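# Close and lock the open short end of a box

## Task

A cardboard box has one short end already shut and locked; shut and lock the remaining short end with its corner flaps tucked inside. At the finish both short ends must be locked, all four walls must be upright, and the box's base must sit flat on the table. Release the box and pull the grippers away; nothing may count as done if it only stays in place because the robot is holding it.

## Robot and tools

Robot: two arms, left_arm and right_arm, each with a parallel gripper. Fingers extend along the gripper's +z axis and close along its y axis. The reported hand position is the point between the finger pads, roughly 1 cm short of the tips; it can be somewhat wrong, especially at long reach.

World frame (used in every result): origin on the table top midway between the arms, +z up, +x out across the table, left_arm sits on the +y side. The arm names say nothing about which side of an image they appear on.

Tool execute_actions, argument actions: a list holding at most one item. An empty list just reports the state. An item with rows is an action: rows is a list of 1 to 15 rows, steps (at most 15, default 15) is how many 1/30 s control steps run; each row drives one step and the final row repeats if rows run out. An item with only steps (up to 300) is a wait, counted from the previous result, so reply time is included. Optional pictures (true/false) controls whether camera images come back; by default they do. A refused call sends nothing.

A row is always 14 numbers in [-1, 1]: left_arm dx, dy, dz, rx, ry, rz, opening, then right_arm in the same order. dx..rz are an offset in the gripper's own axes, measured from the gripper pose in the last result that showed it (or, before any such result in the scene and for later calls within one reply, from where the arm is when the action begins). Every row in an action is measured from that same base, not from the preceding row. Scale: 1.0 = 0.6 m of translation or 180 degrees of rotation; rx, ry, rz form a single rotation vector. Opening is absolute, not an offset: +1 fully open (0.093 m), -1 closed. Zero offsets are not idle: they pull the arm back to its base pose. To keep an arm still, send the offset back to its desired pose in the first call of a reply, zeros afterwards, and always the opening it should keep.

Tool move: target is one 14-number row laid out and referenced exactly as above (gripper-frame offsets from the last shown pose; absolute opening). speed is the top path speed in m/s, 0.002 to 0.5, default 0.25; turning is capped at twice that in rad/s. Both grippers follow straight paths that end together, lasting 0.5 to 10 s; longer paths stop at 10 s short of target. Openings are sent at the start. Paths ignore obstacles and the other arm, and grippers may lag, stray or overshoot speed, more so with a near-straight arm. Faster moves hit harder, and aiming further beyond a contact pushes harder. The result adds a move: line giving the ending (done, off_target, moving, held, fault; if only one arm is named the other is done), which limits acted (paced = the commanded pose was clipped; held = a check blocked some steps, after which the arm may jump faster than speed), and each gripper's distance from its target.

Tool wait: seconds, 0 to 10; lets the scene run with no new command.

Tool zoom_image: camera is cam_high or cam_low (each 672x504); region is [x0, y0, x1, y1] in pixels from the top-left, no more than 504 by 504. Returns an enlarged view of that camera's latest image.

Tool finished_scene: scene is the scene number (1 or 2). Ends that scene irreversibly and starts the next; the result tells whether the goal was met. Call it only once the box is closed and free of the grippers.

Control details: each step the commanded pose is clipped to within 70 mm and 16 degrees of the measured pose, so large offsets take several actions; after an action an arm continues only up to its last clipped pose. Check the result and command the remainder. Joint friction can leave the gripper up to about 31 mm off, and smaller commands may not move it. Position is favoured over orientation when both cannot be met. Joint limits (rad): waist -2.618..3.054, shoulder 0..3.142, elbow 0..3.142, wrist pitch -1.571..1.571, wrist yaw -1.571..1.571, wrist roll -2.094..2.094.

Result lines: state line per arm with end_effector_position (m) and end_effector_quat_wxyz; Hand target (pose the controller is driving toward); grip_measured (motor position on the opening scale; pads meet near -0.94, each mm of object width adds about 0.0208, per-gripper bias up to 0.02); Joint positions ending with the opening in metres (stops at zero); joint torques (offset, scaled, noisy); a pose unreachable line when the clearance check altered an arm's command; HELD marking steps not sent; FAULT or OVER-TEMPERATURE FAULT lines; MOTOR HOT from 75 °C (stop at 90 °C for 10 s; at 100 °C the arm goes limp and falls).

Gripping: to keep a grip, keep sending the same closing number; the further below the object's width reading, the harder it squeezes, up to roughly 50-62 N per pad (less for parts under about 5 mm thick).

Avoid: knocking anything off the table (fails the task), arms colliding or pressing each other, drops, slips, slams and hard pushes, and leaving a flap held only by a gripper. Occasional tugs on held parts or pushes on loose items may happen. Faster completion and smooth, low-effort motion are better.

Each tool is called in YAML: its name, and indented under it one key for each argument.

## Session

execute_actions:
  actions: []

Scene clock: 0.00 s of 5500.00 s.
left_arm: end_effector_position=(+0.3597, +0.4629, +0.2277) grip_measured=+0.993 end_effector_quat_wxyz=(+0.129, +0.166, +0.973, +0.093) | right_arm: end_effector_position=(+0.2619, -0.2308, +0.2982) grip_measured=+1.000 end_effector_quat_wxyz=(+0.617, -0.289, +0.652, -0.334)
Joint positions: left_arm=[ 0.412  2.042  2.249 -1.461  0.037  0.91   0.093] | right_arm=[ 0.669  0.328  0.513 -0.21   0.868 -0.894  0.093]
Joint velocities: left_arm=[ 0.002 -0.002 -0.007 -0.022 -0.022 -0.007  0.001] | right_arm=[-0.007 -0.007 -0.022 -0.081 -0.066  0.007  0.   ]
Joint torques (N m, as the arm reports them, + toward a larger angle): no reading
Motor temperatures (°C, as the motors report them): left_arm=[27 30 28 28 30 30] | right_arm=[27 26 31 31 27 27]
Hand target (left_arm): +0.360, +0.463, +0.228; +0.129, +0.166, +0.973, +0.093
Hand target (right_arm): +0.262, -0.231, +0.298; +0.617, -0.289, +0.652, -0.334

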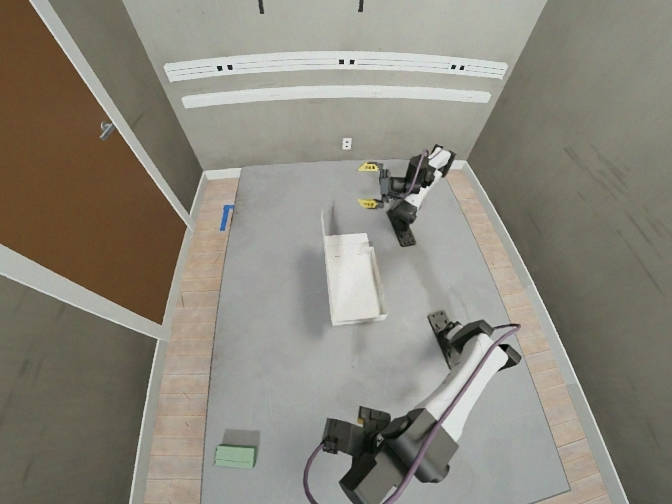

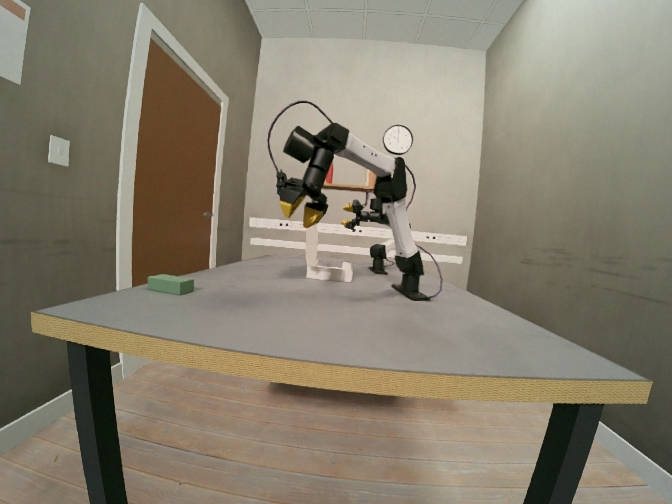

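zoom_image:
  camera: "cam_high"
  region: [280, 190, 440, 340]

zoom_image:
  camera: "cam_low"
  region: [280, 200, 400, 300]

Region (280, 190, 440, 340) of cam_high's 672x504 image, scaled by 3.150, with more detail than that image has; it fills the top 472 rows of this view, and the rest is white.

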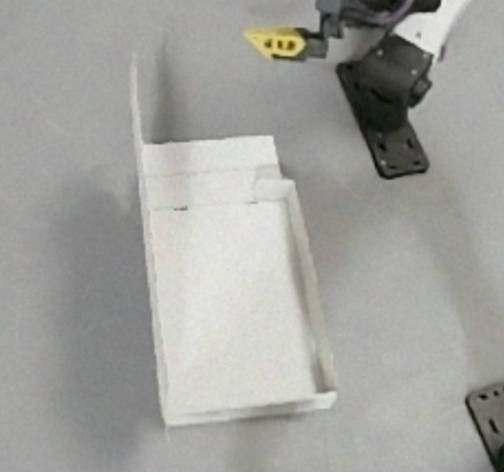

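Region (280, 200, 400, 300) of cam_low's 672x504 image, scaled by 4.200, with more detail than that image has.

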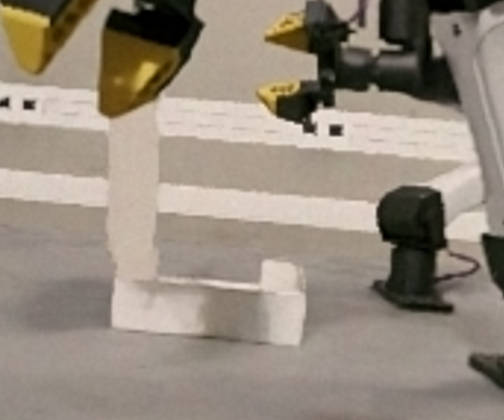

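move:
  target: [0.0155,-0.547,0.0395,0.06,0.083,-0.107,0.2,0,0,0,0,0,0,1]

zoom_image:
  camera: "cam_high"
  region: [300, 200, 400, 280]

zoom_image:
  camera: "cam_low"
  region: [280, 200, 400, 300]

Scene clock: 77.40 s of 5500.00 s.
left_arm: end_effector_position=(+0.2593, +0.1677, +0.1314) grip_measured=+0.202 end_effector_quat_wxyz=(-0.007, +0.002, +1.000, +0.000) | right_arm: end_effector_position=(+0.2619, -0.2308, +0.2982) grip_measured=+1.000 end_effector_quat_wxyz=(+0.617, -0.289, +0.652, -0.334)
Joint positions: left_arm=[-0.376  1.614  1.36  -1.331  0.002 -0.206  0.055] | right_arm=[ 0.669  0.328  0.513 -0.21   0.868 -0.894  0.093]
Joint velocities: left_arm=[-0.002  0.002 -0.027 -0.037 -0.066 -0.007  0.001] | right_arm=[-0.007 -0.002 -0.007  0.007  0.022 -0.022  0.   ]
Joint torques (N m, as the arm reports them, + toward a larger angle): left_arm=[ -0.39 -10.23   4.51   0.32  -0.08  -0.02] | right_arm=[-0.25  2.2   7.28  2.27  0.05  0.05]
Motor temperatures (°C, as the motors report them): left_arm=[27 49 35 31 30 30] | right_arm=[27 27 36 40 27 27]
Hand target (left_arm): +0.258, +0.166, +0.132; +0.002, +0.001, +1.000, -0.002
Hand target (right_arm): +0.262, -0.231, +0.298; +0.617, -0.289, +0.652, -0.334
Off the commanded pose (left_arm): 0.003 m, 1 deg.
Off the commanded pose (right_arm): 0.000 m, 0 deg.
After step 90, 72.40 s passed at rest.
move: done

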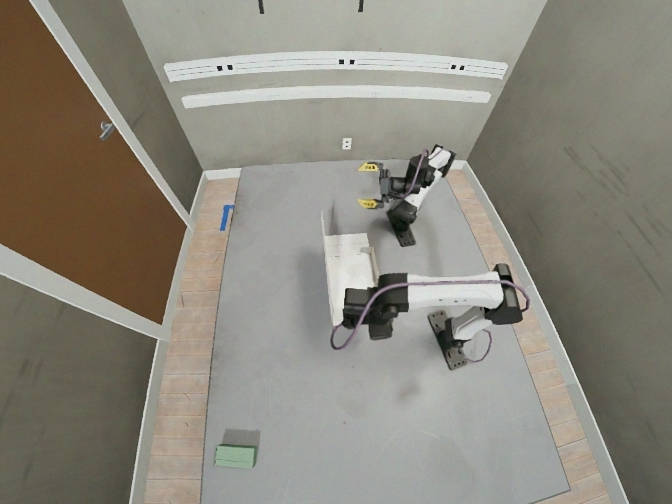

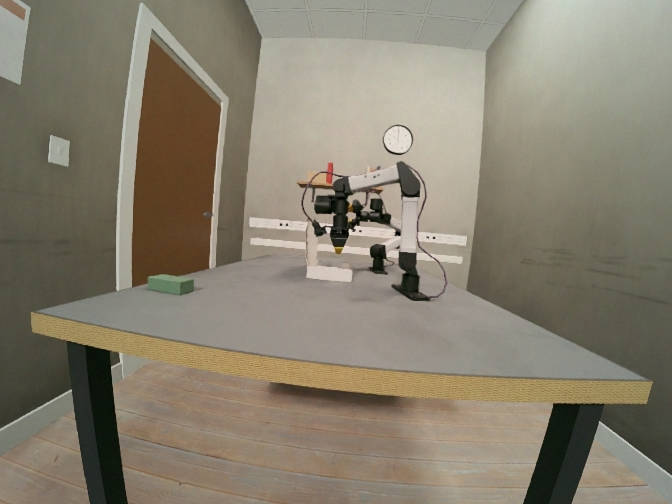

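Region (300, 200, 400, 280) of cam_high's 672x504 image, scaled by 5.040, with more detail than that image has; it fills the top 403 rows of this view, and the rest is white.

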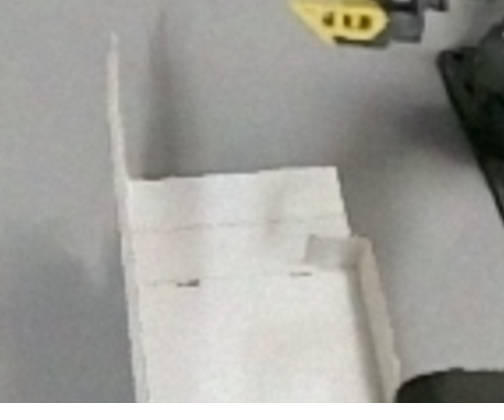

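Region (280, 200, 400, 300) of cam_low's 672x504 image, scaled by 4.200, with more detail than that image has.

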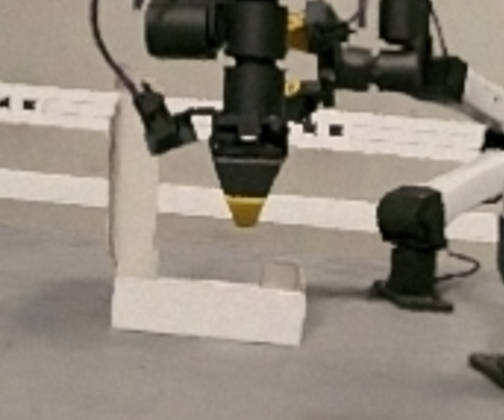

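move:
  target: [0,0,0.15,0,0,0,0.2,0.066,0.278,0.204,0.066,0.57,0.499,1]
  speed: 0.15

zoom_image:
  camera: "cam_high"
  region: [280, 180, 440, 350]

zoom_image:
  camera: "cam_low"
  region: [280, 200, 400, 300]

Scene clock: 130.47 s of 5500.00 s.
left_arm: end_effector_position=(+0.2596, +0.1675, +0.0555) grip_measured=+0.202 end_effector_quat_wxyz=(-0.000, +0.000, +1.000, -0.002) | right_arm: end_effector_position=(+0.3823, -0.1706, +0.1423) grip_measured=+1.000 end_effector_quat_wxyz=(+0.013, +0.571, +0.821, -0.009)
Joint positions: left_arm=[-0.376  1.65   1.093 -1.013  0.003 -0.209  0.055] | right_arm=[ 0.179  1.888  1.729 -1.409  0.031  1.514  0.093]
Joint velocities: left_arm=[ 0.012  0.007 -0.017  0.022 -0.037 -0.051 -0.001] | right_arm=[-0.007  0.007  0.012 -0.007  0.007  0.095  0.   ]
Joint torques (N m, as the arm reports them, + toward a larger angle): left_arm=[-0.01 -5.71  3.52  0.56 -0.14  0.04] | right_arm=[-1.44 -9.64  7.86  0.33  0.02  0.08]
Motor temperatures (°C, as the motors report them): left_arm=[27 45 34 30 30 30] | right_arm=[27 28 38 41 27 27]
Hand target (left_arm): +0.258, +0.167, +0.042; -0.007, +0.002, +1.000, +0.000
Hand target (right_arm): +0.385, -0.172, +0.143; +0.006, +0.580, +0.815, -0.008
Off the commanded pose (left_arm): 0.014 m, 1 deg.
Off the commanded pose (right_arm): 0.005 m, 2 deg.
After step 140, 40.03 s passed at rest.
move: off_target (left_arm)

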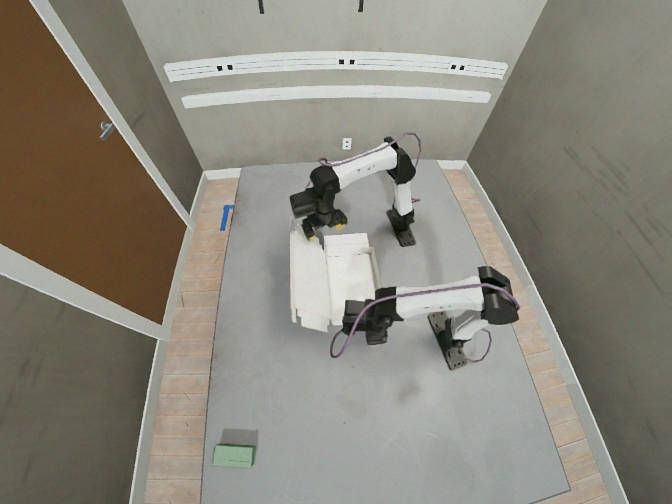

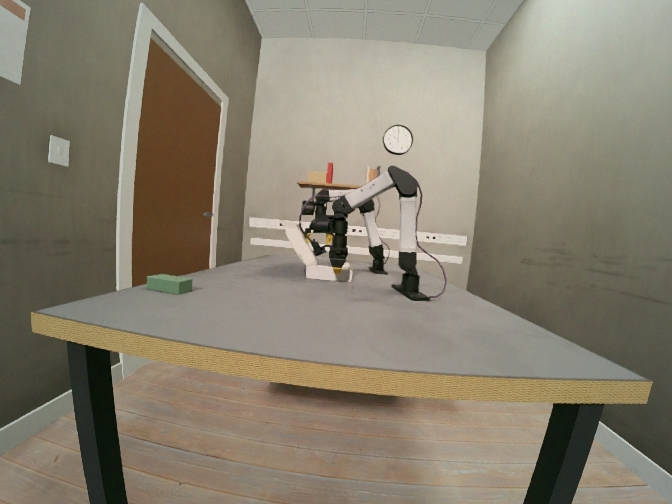

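Region (280, 180, 440, 350) of cam_high's 672x504 image, scaled by 2.965, with more detail than that image has; it fills the left 474 columns of this view, and the rest is white.

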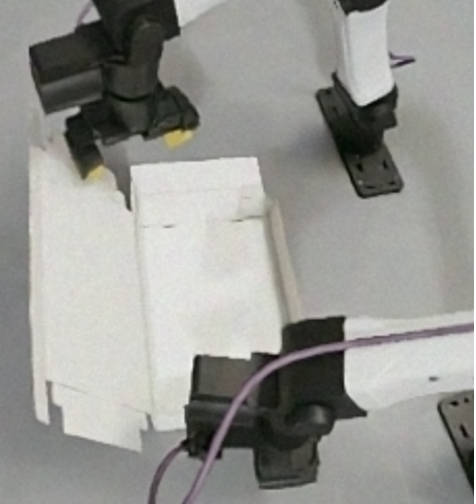

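Region (280, 200, 400, 300) of cam_low's 672x504 image, scaled by 4.200, with more detail than that image has.

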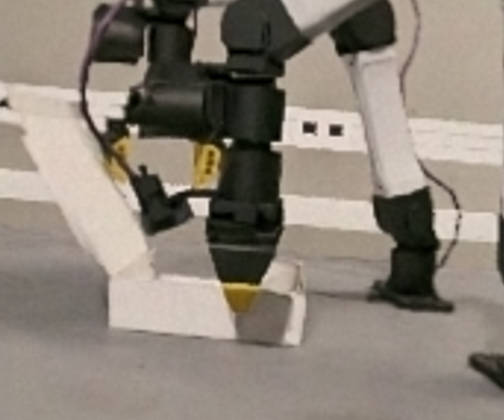

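move:
  target: [0,0,0,0,0,0,-1,-0.06,0,0,0,0,0,1]
  speed: 0.1

zoom_image:
  camera: "cam_high"
  region: [280, 200, 390, 280]

zoom_image:
  camera: "cam_low"
  region: [280, 220, 370, 295]

Scene clock: 156.20 s of 5500.00 s.
left_arm: end_effector_position=(+0.2594, +0.1675, +0.0555) grip_measured=-0.999 end_effector_quat_wxyz=(-0.001, +0.000, +1.000, -0.001) | right_arm: end_effector_position=(+0.3898, -0.2017, +0.1424) grip_measured=+1.000 end_effector_quat_wxyz=(+0.012, +0.573, +0.820, -0.009)
Joint positions: left_arm=[-0.376  1.65   1.093 -1.014  0.003 -0.209  0.   ] | right_arm=[ 0.088  1.888  1.729 -1.409  0.03   1.428  0.093]
Joint velocities: left_arm=[-0.012 -0.012 -0.002 -0.037  0.007 -0.037  0.   ] | right_arm=[ 0.022 -0.007 -0.007 -0.022 -0.051  0.037  0.   ]
Joint torques (N m, as the arm reports them, + toward a larger angle): left_arm=[ 0.08 -8.47  5.56  0.21 -0.09  0.03] | right_arm=[-0.97 -9.44  8.33  0.41  0.12 -0.05]
Motor temperatures (°C, as the motors report them): left_arm=[27 41 34 31 30 30] | right_arm=[27 33 39 37 27 27]
Hand target (left_arm): +0.260, +0.167, +0.056; -0.000, +0.000, +1.000, -0.002
Hand target (right_arm): +0.395, -0.204, +0.143; +0.014, +0.571, +0.821, -0.009
Off the commanded pose (left_arm): 0.000 m, 0 deg.
Off the commanded pose (right_arm): 0.006 m, 0 deg.
After step 90, 21.93 s passed at rest.
move: done

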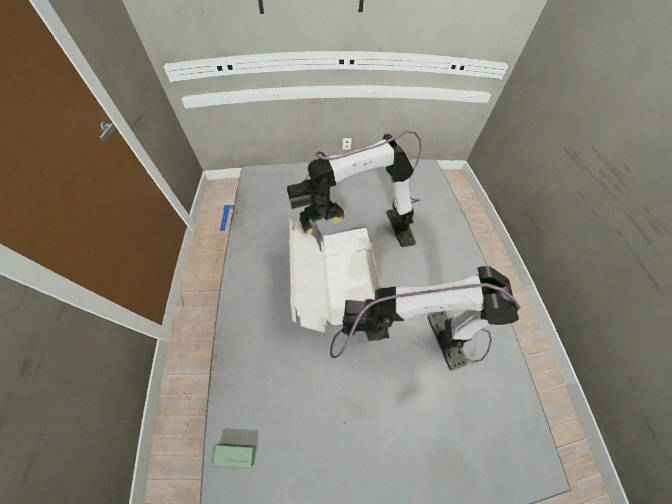

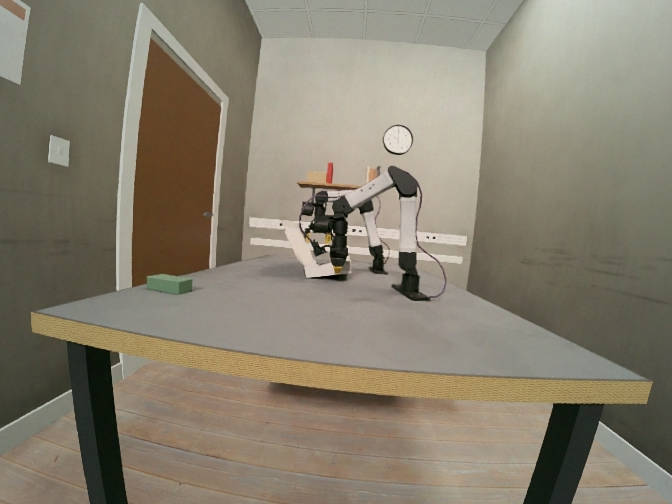

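Region (280, 200, 390, 280) of cam_high's 672x504 image, scaled by 4.582, with more detail than that image has; it fills the top 367 rows of this view, and the rest is white.

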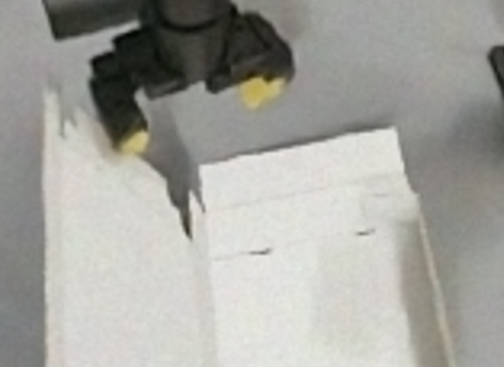

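Region (280, 220, 370, 295) of cam_low's 672x504 image, scaled by 5.600, with more detail than that image has.

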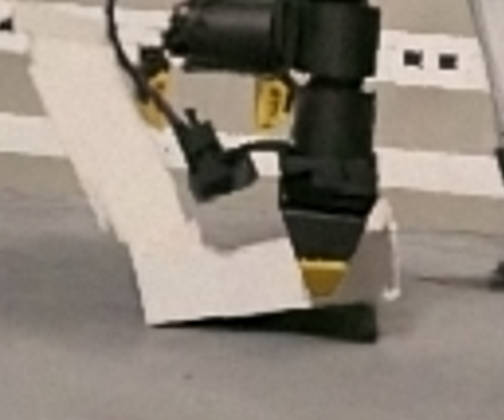

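move:
  target: [0,0,0.055,0,0,0,-1,0,0,0,0,0,0,1]
  speed: 0.03

zoom_image:
  camera: "cam_high"
  region: [280, 200, 390, 280]

zoom_image:
  camera: "cam_low"
  region: [280, 220, 370, 295]

Scene clock: 175.47 s of 5500.00 s.
left_arm: end_effector_position=(+0.2622, +0.1669, +0.0304) grip_measured=-0.999 end_effector_quat_wxyz=(+0.006, +0.000, +1.000, -0.003) | right_arm: end_effector_position=(+0.3898, -0.2017, +0.1424) grip_measured=+1.000 end_effector_quat_wxyz=(+0.012, +0.572, +0.820, -0.009)
Joint positions: left_arm=[-0.376  1.683  1.023 -0.896  0.003 -0.209  0.   ] | right_arm=[ 0.088  1.888  1.729 -1.409  0.03   1.425  0.093]
Joint velocities: left_arm=[ 0.002 -0.002 -0.012  0.007 -0.154  0.007  0.   ] | right_arm=[ 0.012 -0.007 -0.007  0.022  0.022 -0.022  0.   ]
Joint torques (N m, as the arm reports them, + toward a larger angle): left_arm=[ 0.06 -6.93  4.4   0.4  -0.04  0.04] | right_arm=[ -0.27 -10.89   6.35   0.48   0.1    0.03]
Motor temperatures (°C, as the motors report them): left_arm=[27 41 35 30 30 30] | right_arm=[27 35 39 37 27 27]
Hand target (left_arm): +0.259, +0.167, +0.023; -0.001, +0.000, +1.000, -0.001
Hand target (right_arm): +0.390, -0.202, +0.142; +0.012, +0.573, +0.820, -0.009
Off the commanded pose (left_arm): 0.008 m, 1 deg.
Off the commanded pose (right_arm): 0.000 m, 0 deg.
After step 90, 14.77 s passed at rest.
move: done

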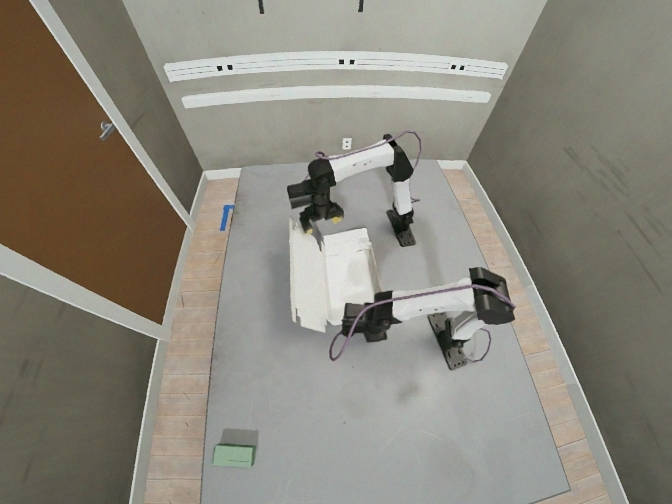

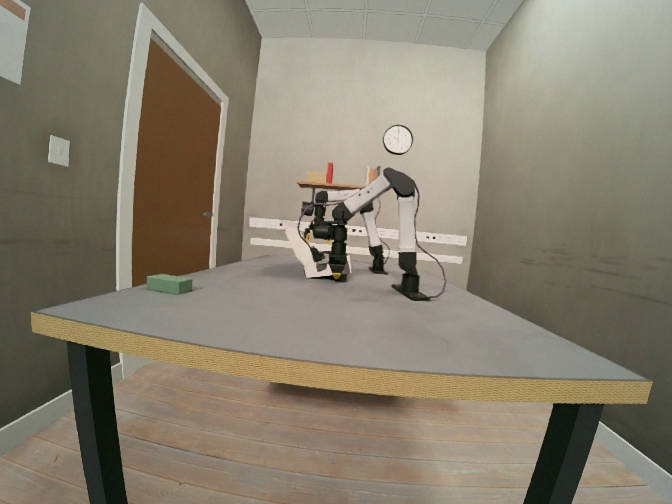

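Region (280, 200, 390, 280) of cam_high's 672x504 image, scaled by 4.582, with more detail than that image has; it fills the top 367 rows of this view, and the rest is white.

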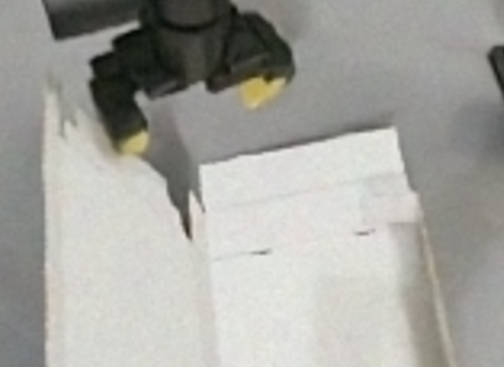

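Region (280, 220, 370, 295) of cam_low's 672x504 image, scaled by 5.600, with more detail than that image has.

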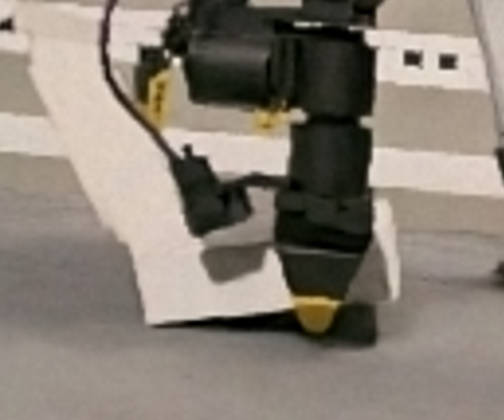

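move:
  target: [0,0,-0.13,0,0,0,-1,-0.08,0,0,0,0,0,1]
  speed: 0.1

move:
  target: [0.02,-0.04,0,0,0,0,0.6,0,0,0,0,0,0,1]
  speed: 0.1

zoom_image:
  camera: "cam_high"
  region: [270, 190, 430, 360]

zoom_image:
  camera: "cam_low"
  region: [280, 220, 370, 295]

Scene clock: 188.03 s of 5500.00 s.
left_arm: end_effector_position=(+0.2594, +0.1675, +0.1015) grip_measured=-0.999 end_effector_quat_wxyz=(-0.001, +0.000, +1.000, -0.001) | right_arm: end_effector_position=(+0.4051, -0.2428, +0.1421) grip_measured=+1.000 end_effector_quat_wxyz=(+0.014, +0.572, +0.820, -0.008)
Joint positions: left_arm=[-0.376  1.611  1.238 -1.199  0.003 -0.209  0.   ] | right_arm=[-0.032  1.92   1.77  -1.411  0.03   1.307  0.093]
Joint velocities: left_arm=[ 0.017  0.012 -0.012 -0.022  0.066  0.007  0.   ] | right_arm=[ 0.002 -0.002 -0.022  0.051 -0.007 -0.022  0.   ]
Joint torques (N m, as the arm reports them, + toward a larger angle): left_arm=[ 0.45 -9.62  7.11  0.14 -0.12  0.08] | right_arm=[ -1.16 -10.15   8.1    0.31   0.1   -0.08]
Motor temperatures (°C, as the motors report them): left_arm=[27 41 35 30 30 30] | right_arm=[27 37 39 36 27 27]
Hand target (left_arm): +0.261, +0.168, +0.109; +0.006, +0.000, +1.000, -0.003
Hand target (right_arm): +0.407, -0.246, +0.144; +0.012, +0.572, +0.820, -0.010
Off the commanded pose (left_arm): 0.007 m, 1 deg.
Off the commanded pose (right_arm): 0.004 m, 0 deg.
After step 90, 8.20 s passed at rest.
move: done

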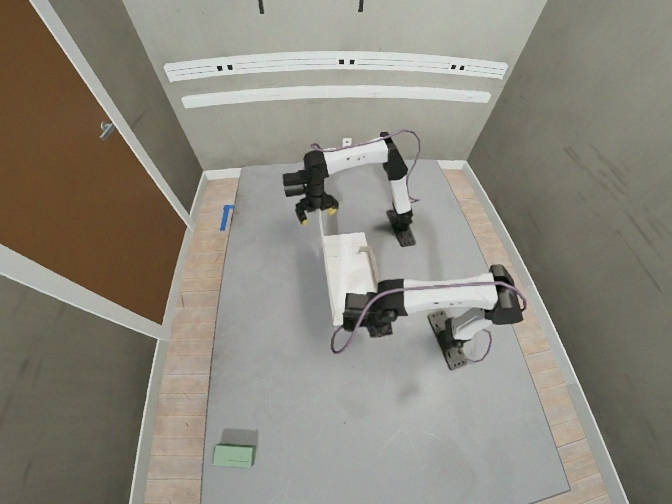

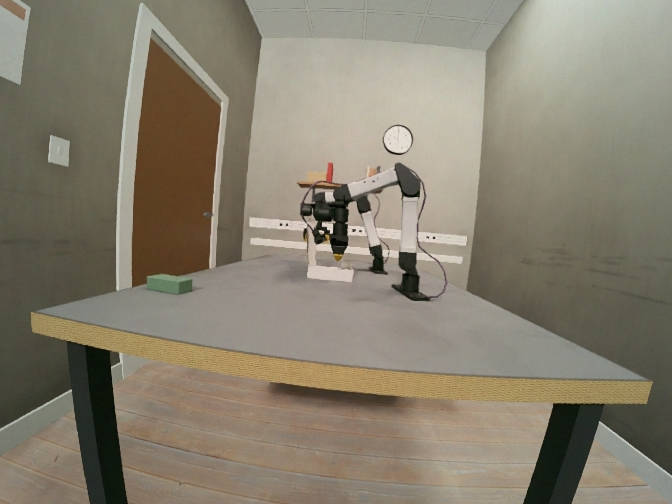

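Scene clock: 188.87 s of 5500.00 s.
left_arm: end_effector_position=(+0.2535, +0.1447, +0.1015) grip_measured=+0.598 end_effector_quat_wxyz=(-0.001, +0.001, +1.000, -0.001) | right_arm: end_effector_position=(+0.4051, -0.2428, +0.1421) grip_measured=+1.000 end_effector_quat_wxyz=(+0.014, +0.572, +0.820, -0.008)
Joint positions: left_arm=[-0.46   1.611  1.238 -1.199  0.003 -0.292  0.074] | right_arm=[-0.032  1.92   1.77  -1.411  0.03   1.307  0.093]
Joint velocities: left_arm=[ 0.017 -0.017  0.012  0.007 -0.022 -0.037  0.   ] | right_arm=[ 0.012  0.012 -0.002 -0.037 -0.051 -0.037  0.   ]
Joint torques (N m, as the arm reports them, + toward a larger angle): left_arm=[ -0.51 -10.43   4.14   0.23  -0.03  -0.02] | right_arm=[ -0.17 -11.24   6.42   0.5    0.1    0.01]
Motor temperatures (°C, as the motors report them): left_arm=[27 41 35 30 30 30] | right_arm=[27 37 39 36 27 27]
Hand target (left_arm): +0.247, +0.143, +0.102; -0.001, +0.001, +1.000, -0.002
Hand target (right_arm): +0.405, -0.243, +0.142; +0.014, +0.572, +0.820, -0.008
Off the commanded pose (left_arm): 0.006 m, 0 deg.
Off the commanded pose (right_arm): 0.000 m, 0 deg.
move: done

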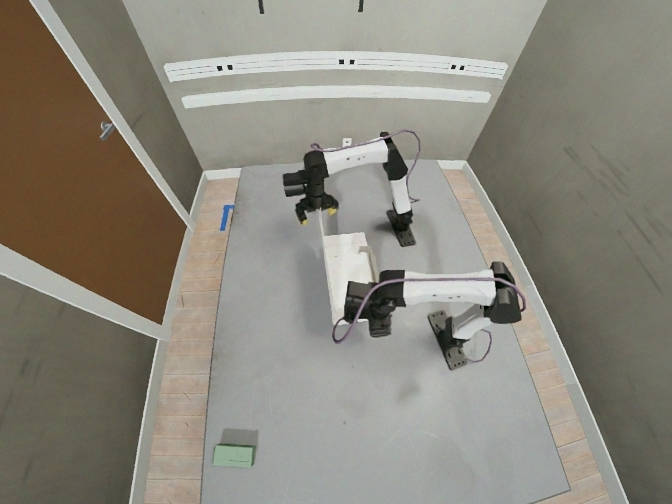

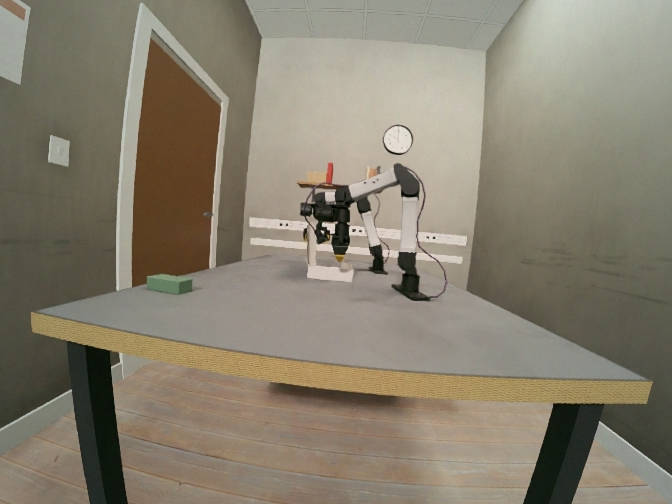

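Region (270, 190, 430, 360) of cam_high's 672x504 image, scaled by 2.965, with more detail than that image has; it fills the left 474 columns of this view, and the rest is white.

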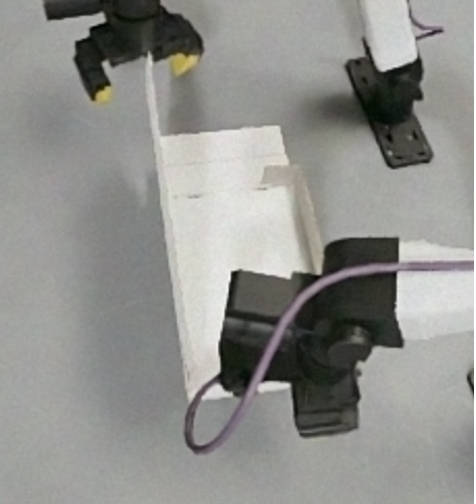

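Region (280, 220, 370, 295) of cam_low's 672x504 image, scaled by 5.600, with more detail than that image has.

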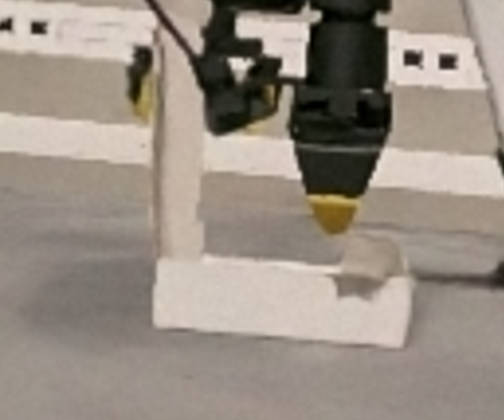

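move:
  target: [0,0,0.13,0,0,0,0.6,0,0,0,0,0,0,-1]
  speed: 0.06

move:
  target: [0,0,0,0,0,0,-1,0,0,0,0,0,0,-1]

zoom_image:
  camera: "cam_high"
  region: [270, 190, 430, 360]

zoom_image:
  camera: "cam_low"
  region: [280, 220, 370, 295]

Scene clock: 203.70 s of 5500.00 s.
left_arm: end_effector_position=(+0.2561, +0.1440, +0.0308) grip_measured=+0.598 end_effector_quat_wxyz=(+0.005, -0.001, +1.000, -0.003) | right_arm: end_effector_position=(+0.4051, -0.2428, +0.1421) grip_measured=-0.977 end_effector_quat_wxyz=(+0.014, +0.572, +0.820, -0.008)
Joint positions: left_arm=[-0.46   1.684  1.025 -0.9    0.003 -0.295  0.074] | right_arm=[-0.032  1.92   1.77  -1.411  0.03   1.307  0.   ]
Joint velocities: left_arm=[-0.002  0.007 -0.007 -0.022  0.037 -0.051  0.   ] | right_arm=[ 0.012  0.007  0.012  0.037  0.007 -0.022  0.   ]
Joint torques (N m, as the arm reports them, + toward a larger angle): left_arm=[ 0.05 -7.08  4.45  0.39 -0.12  0.03] | right_arm=[ -0.26 -11.23   6.38   0.48   0.07  -0.01]
Motor temperatures (°C, as the motors report them): left_arm=[27 43 35 30 30 30] | right_arm=[27 39 39 36 27 27]
Hand target (left_arm): +0.254, +0.144, +0.023; -0.001, +0.001, +1.000, -0.001
Hand target (right_arm): +0.405, -0.243, +0.142; +0.014, +0.572, +0.820, -0.008
Off the commanded pose (left_arm): 0.008 m, 1 deg.
Off the commanded pose (right_arm): 0.000 m, 0 deg.
After step 90, 10.03 s passed at rest.
move: done

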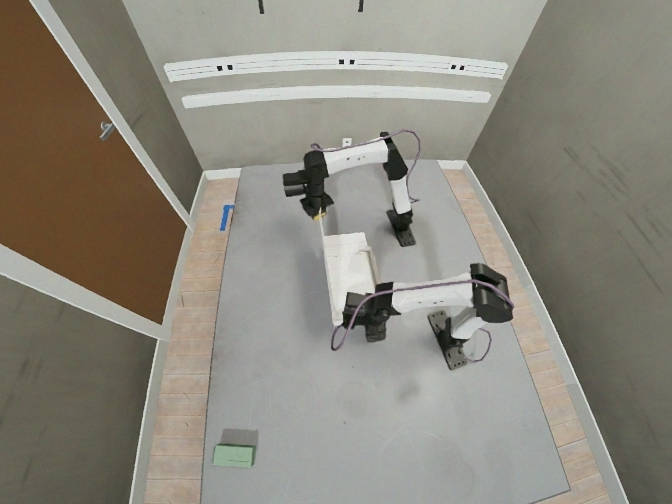

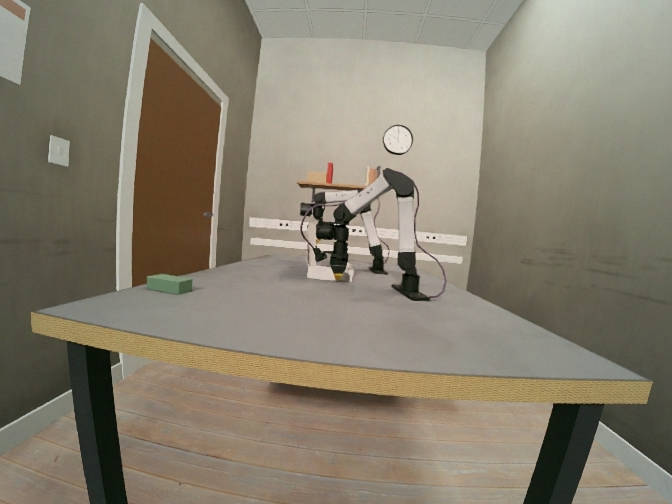

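Scene clock: 204.20 s of 5500.00 s.
left_arm: end_effector_position=(+0.2562, +0.1440, +0.0308) grip_measured=-0.990 end_effector_quat_wxyz=(+0.005, -0.001, +1.000, -0.003) | right_arm: end_effector_position=(+0.4051, -0.2428, +0.1421) grip_measured=-0.977 end_effector_quat_wxyz=(+0.014, +0.572, +0.820, -0.008)
Joint positions: left_arm=[-0.46   1.684  1.025 -0.9    0.003 -0.296  0.   ] | right_arm=[-0.032  1.92   1.77  -1.411  0.03   1.307  0.   ]
Joint velocities: left_arm=[-0.007  0.012  0.007 -0.022 -0.051 -0.007  0.   ] | right_arm=[-0.002 -0.007  0.012 -0.007 -0.066  0.022  0.   ]
Joint torques (N m, as the arm reports them, + toward a larger angle): left_arm=[ 0.29 -8.71  5.47  0.25 -0.06  0.09] | right_arm=[ -0.22 -11.3    6.34   0.5    0.1    0.  ]
Motor temperatures (°C, as the motors report them): left_arm=[27 43 35 30 30 30] | right_arm=[27 39 39 36 27 27]
Hand target (left_arm): +0.256, +0.144, +0.031; +0.005, -0.001, +1.000, -0.003
Hand target (right_arm): +0.405, -0.243, +0.142; +0.014, +0.572, +0.820, -0.008
Off the commanded pose (left_arm): 0.000 m, 0 deg.
Off the commanded pose (right_arm): 0.000 m, 0 deg.
move: done

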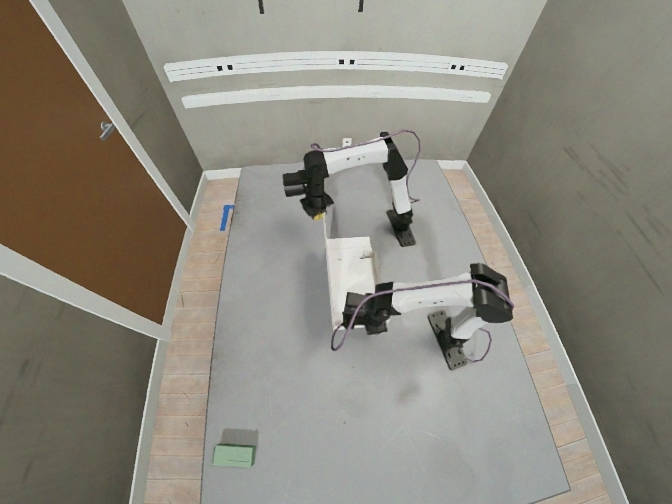

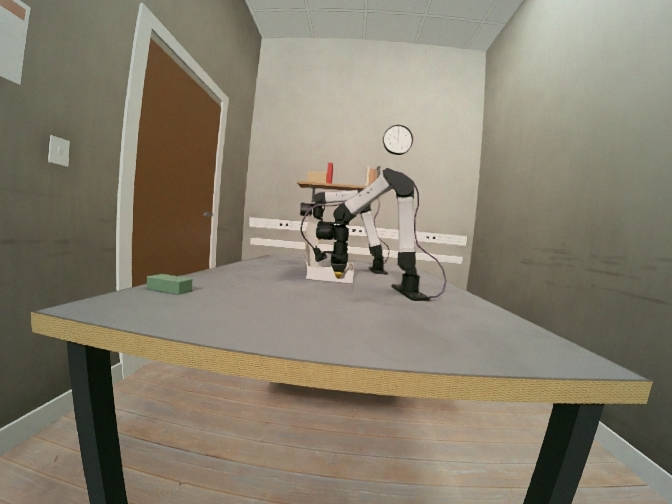

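Region (270, 190, 430, 360) of cam_high's 672x504 image, scaled by 2.965, with more detail than that image has; it fills the left 474 columns of this view, and the rest is white.

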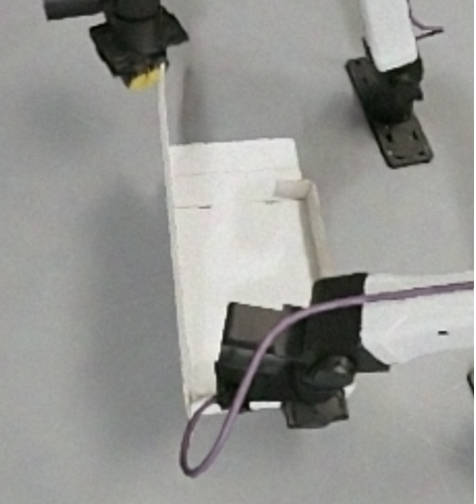

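Region (280, 220, 370, 295) of cam_low's 672x504 image, scaled by 5.600, with more detail than that image has.

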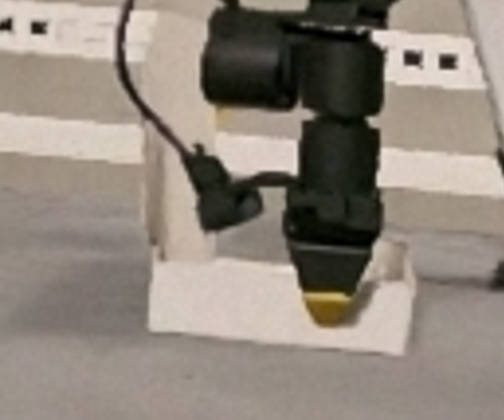

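move:
  target: [0,0,0,0,0,0,-1,0.116,0.06,0.18,0,0.167,0,-1]
  speed: 0.08

zoom_image:
  camera: "cam_high"
  region: [280, 190, 400, 280]

zoom_image:
  camera: "cam_low"
  region: [280, 220, 370, 295]

Scene clock: 232.90 s of 5500.00 s.
left_arm: end_effector_position=(+0.2562, +0.1440, +0.0308) grip_measured=-0.990 end_effector_quat_wxyz=(+0.005, -0.001, +1.000, -0.003) | right_arm: end_effector_position=(+0.4145, -0.1647, +0.0384) grip_measured=-0.977 end_effector_quat_wxyz=(-0.198, +0.553, +0.798, +0.131)
Joint positions: left_arm=[-0.46   1.684  1.025 -0.9    0.003 -0.296  0.   ] | right_arm=[-0.039  2.181  1.663 -1.205 -0.458  1.259  0.   ]
Joint velocities: left_arm=[-0.002 -0.002  0.002 -0.022  0.022 -0.037  0.   ] | right_arm=[-0.002  0.002  0.002  0.022 -0.037  0.007  0.   ]
Joint torques (N m, as the arm reports them, + toward a larger angle): left_arm=[ 0.38 -8.67  5.43  0.28 -0.1   0.03] | right_arm=[ -1.56 -12.62   4.74   0.29  -0.22  -0.09]
Motor temperatures (°C, as the motors report them): left_arm=[27 43 36 30 30 30] | right_arm=[27 41 38 35 27 27]
Hand target (left_arm): +0.256, +0.144, +0.031; +0.005, -0.001, +1.000, -0.003
Hand target (right_arm): +0.415, -0.168, +0.033; -0.202, +0.554, +0.796, +0.137
Off the commanded pose (left_arm): 0.000 m, 0 deg.
Off the commanded pose (right_arm): 0.007 m, 1 deg.
After step 90, 22.07 s passed at rest.
move: done

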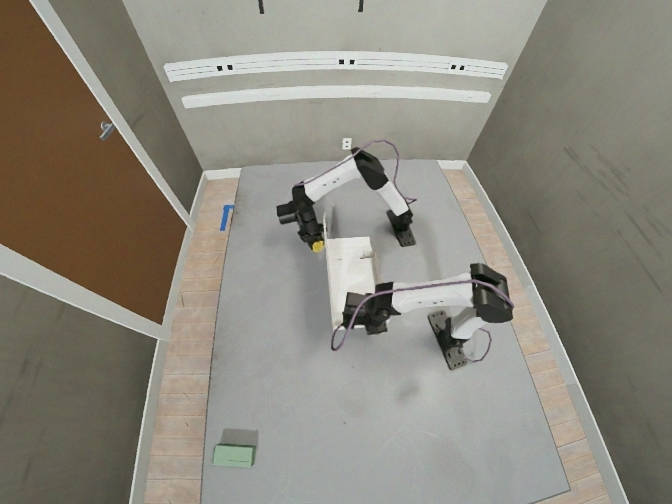

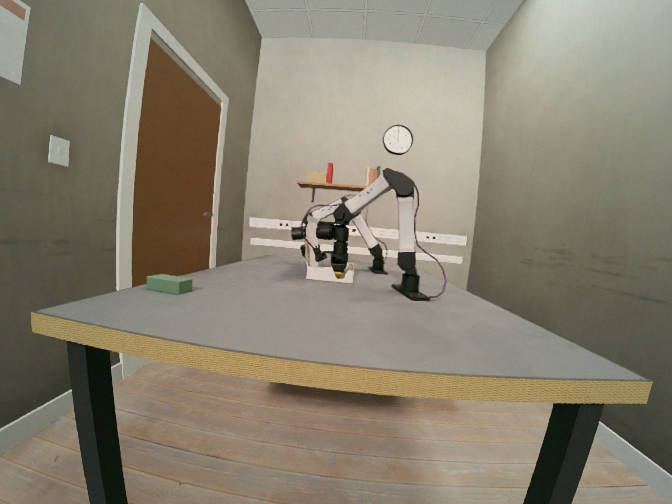

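Region (280, 190, 400, 280) of cam_high's 672x504 image, scaled by 4.200, with more detail than that image has; it fills the top 378 rows of this view, and the rest is white.

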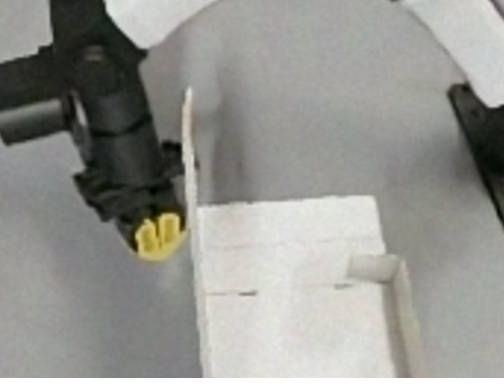

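Region (280, 220, 370, 295) of cam_low's 672x504 image, scaled by 5.600, with more detail than that image has.

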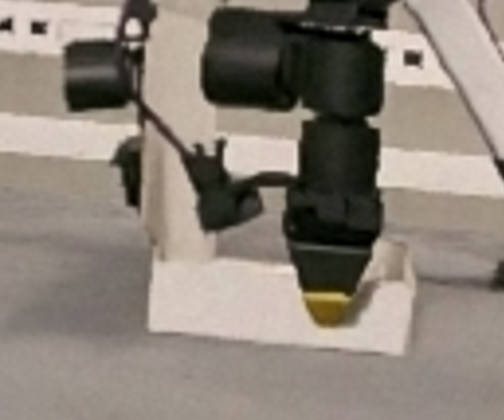

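move:
  target: [0,0,0,0,0,0,-1,0.035,-0.11,0.02,0,0,0,-1]
  speed: 0.04

zoom_image:
  camera: "cam_high"
  region: [280, 190, 400, 280]

zoom_image:
  camera: "cam_low"
  region: [280, 220, 370, 295]

Scene clock: 241.00 s of 5500.00 s.
left_arm: end_effector_position=(+0.2549, +0.1467, +0.0308) grip_measured=-0.991 end_effector_quat_wxyz=(+0.003, +0.014, +1.000, +0.004) | right_arm: end_effector_position=(+0.3529, -0.1706, +0.0345) grip_measured=-0.977 end_effector_quat_wxyz=(-0.191, +0.554, +0.799, +0.134)
Joint positions: left_arm=[-0.46   1.684  1.025 -0.908 -0.01  -0.267  0.   ] | right_arm=[-0.039  1.948  1.296 -1.054 -0.453  1.263  0.   ]
Joint velocities: left_arm=[-0.012 -0.002 -0.022  0.007 -0.022  0.007  0.   ] | right_arm=[-0.002  0.002 -0.002 -0.022  0.007 -0.022  0.   ]
Joint torques (N m, as the arm reports them, + toward a larger angle): left_arm=[ 0.27 -8.71  5.47  0.31  0.06 -0.2 ] | right_arm=[  0.84 -12.45   4.05   0.07  -0.25   0.08]
Motor temperatures (°C, as the motors report them): left_arm=[27 43 36 30 30 30] | right_arm=[27 43 38 35 27 27]
Hand target (left_arm): +0.256, +0.144, +0.031; +0.005, -0.001, +1.000, -0.003
Hand target (right_arm): +0.344, -0.167, +0.037; -0.198, +0.553, +0.798, +0.131
Off the commanded pose (left_arm): 0.003 m, 2 deg.
Off the commanded pose (right_arm): 0.011 m, 1 deg.
After step 90, 3.10 s passed at rest.
move: off_target (right_arm)

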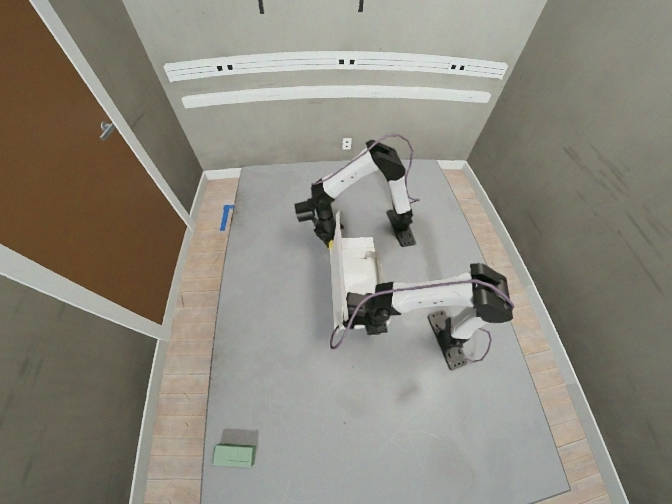

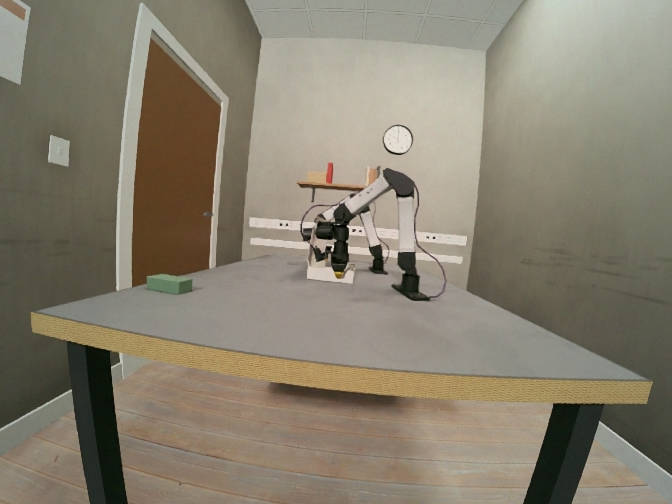

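Region (280, 190, 400, 280) of cam_high's 672x504 image, scaled by 4.200, with more detail than that image has; it fills the top 378 rows of this view, and the rest is white.

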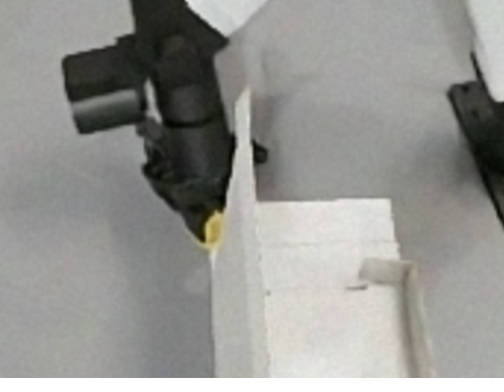

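Region (280, 220, 370, 295) of cam_low's 672x504 image, scaled by 5.600, with more detail than that image has.

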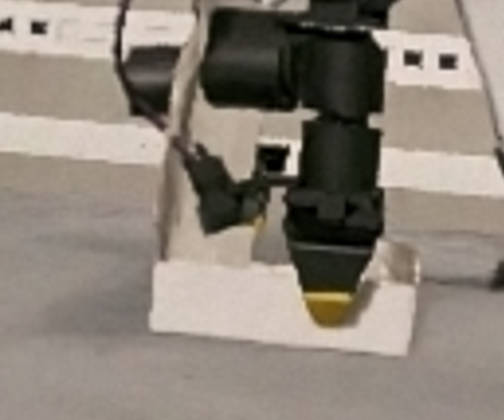

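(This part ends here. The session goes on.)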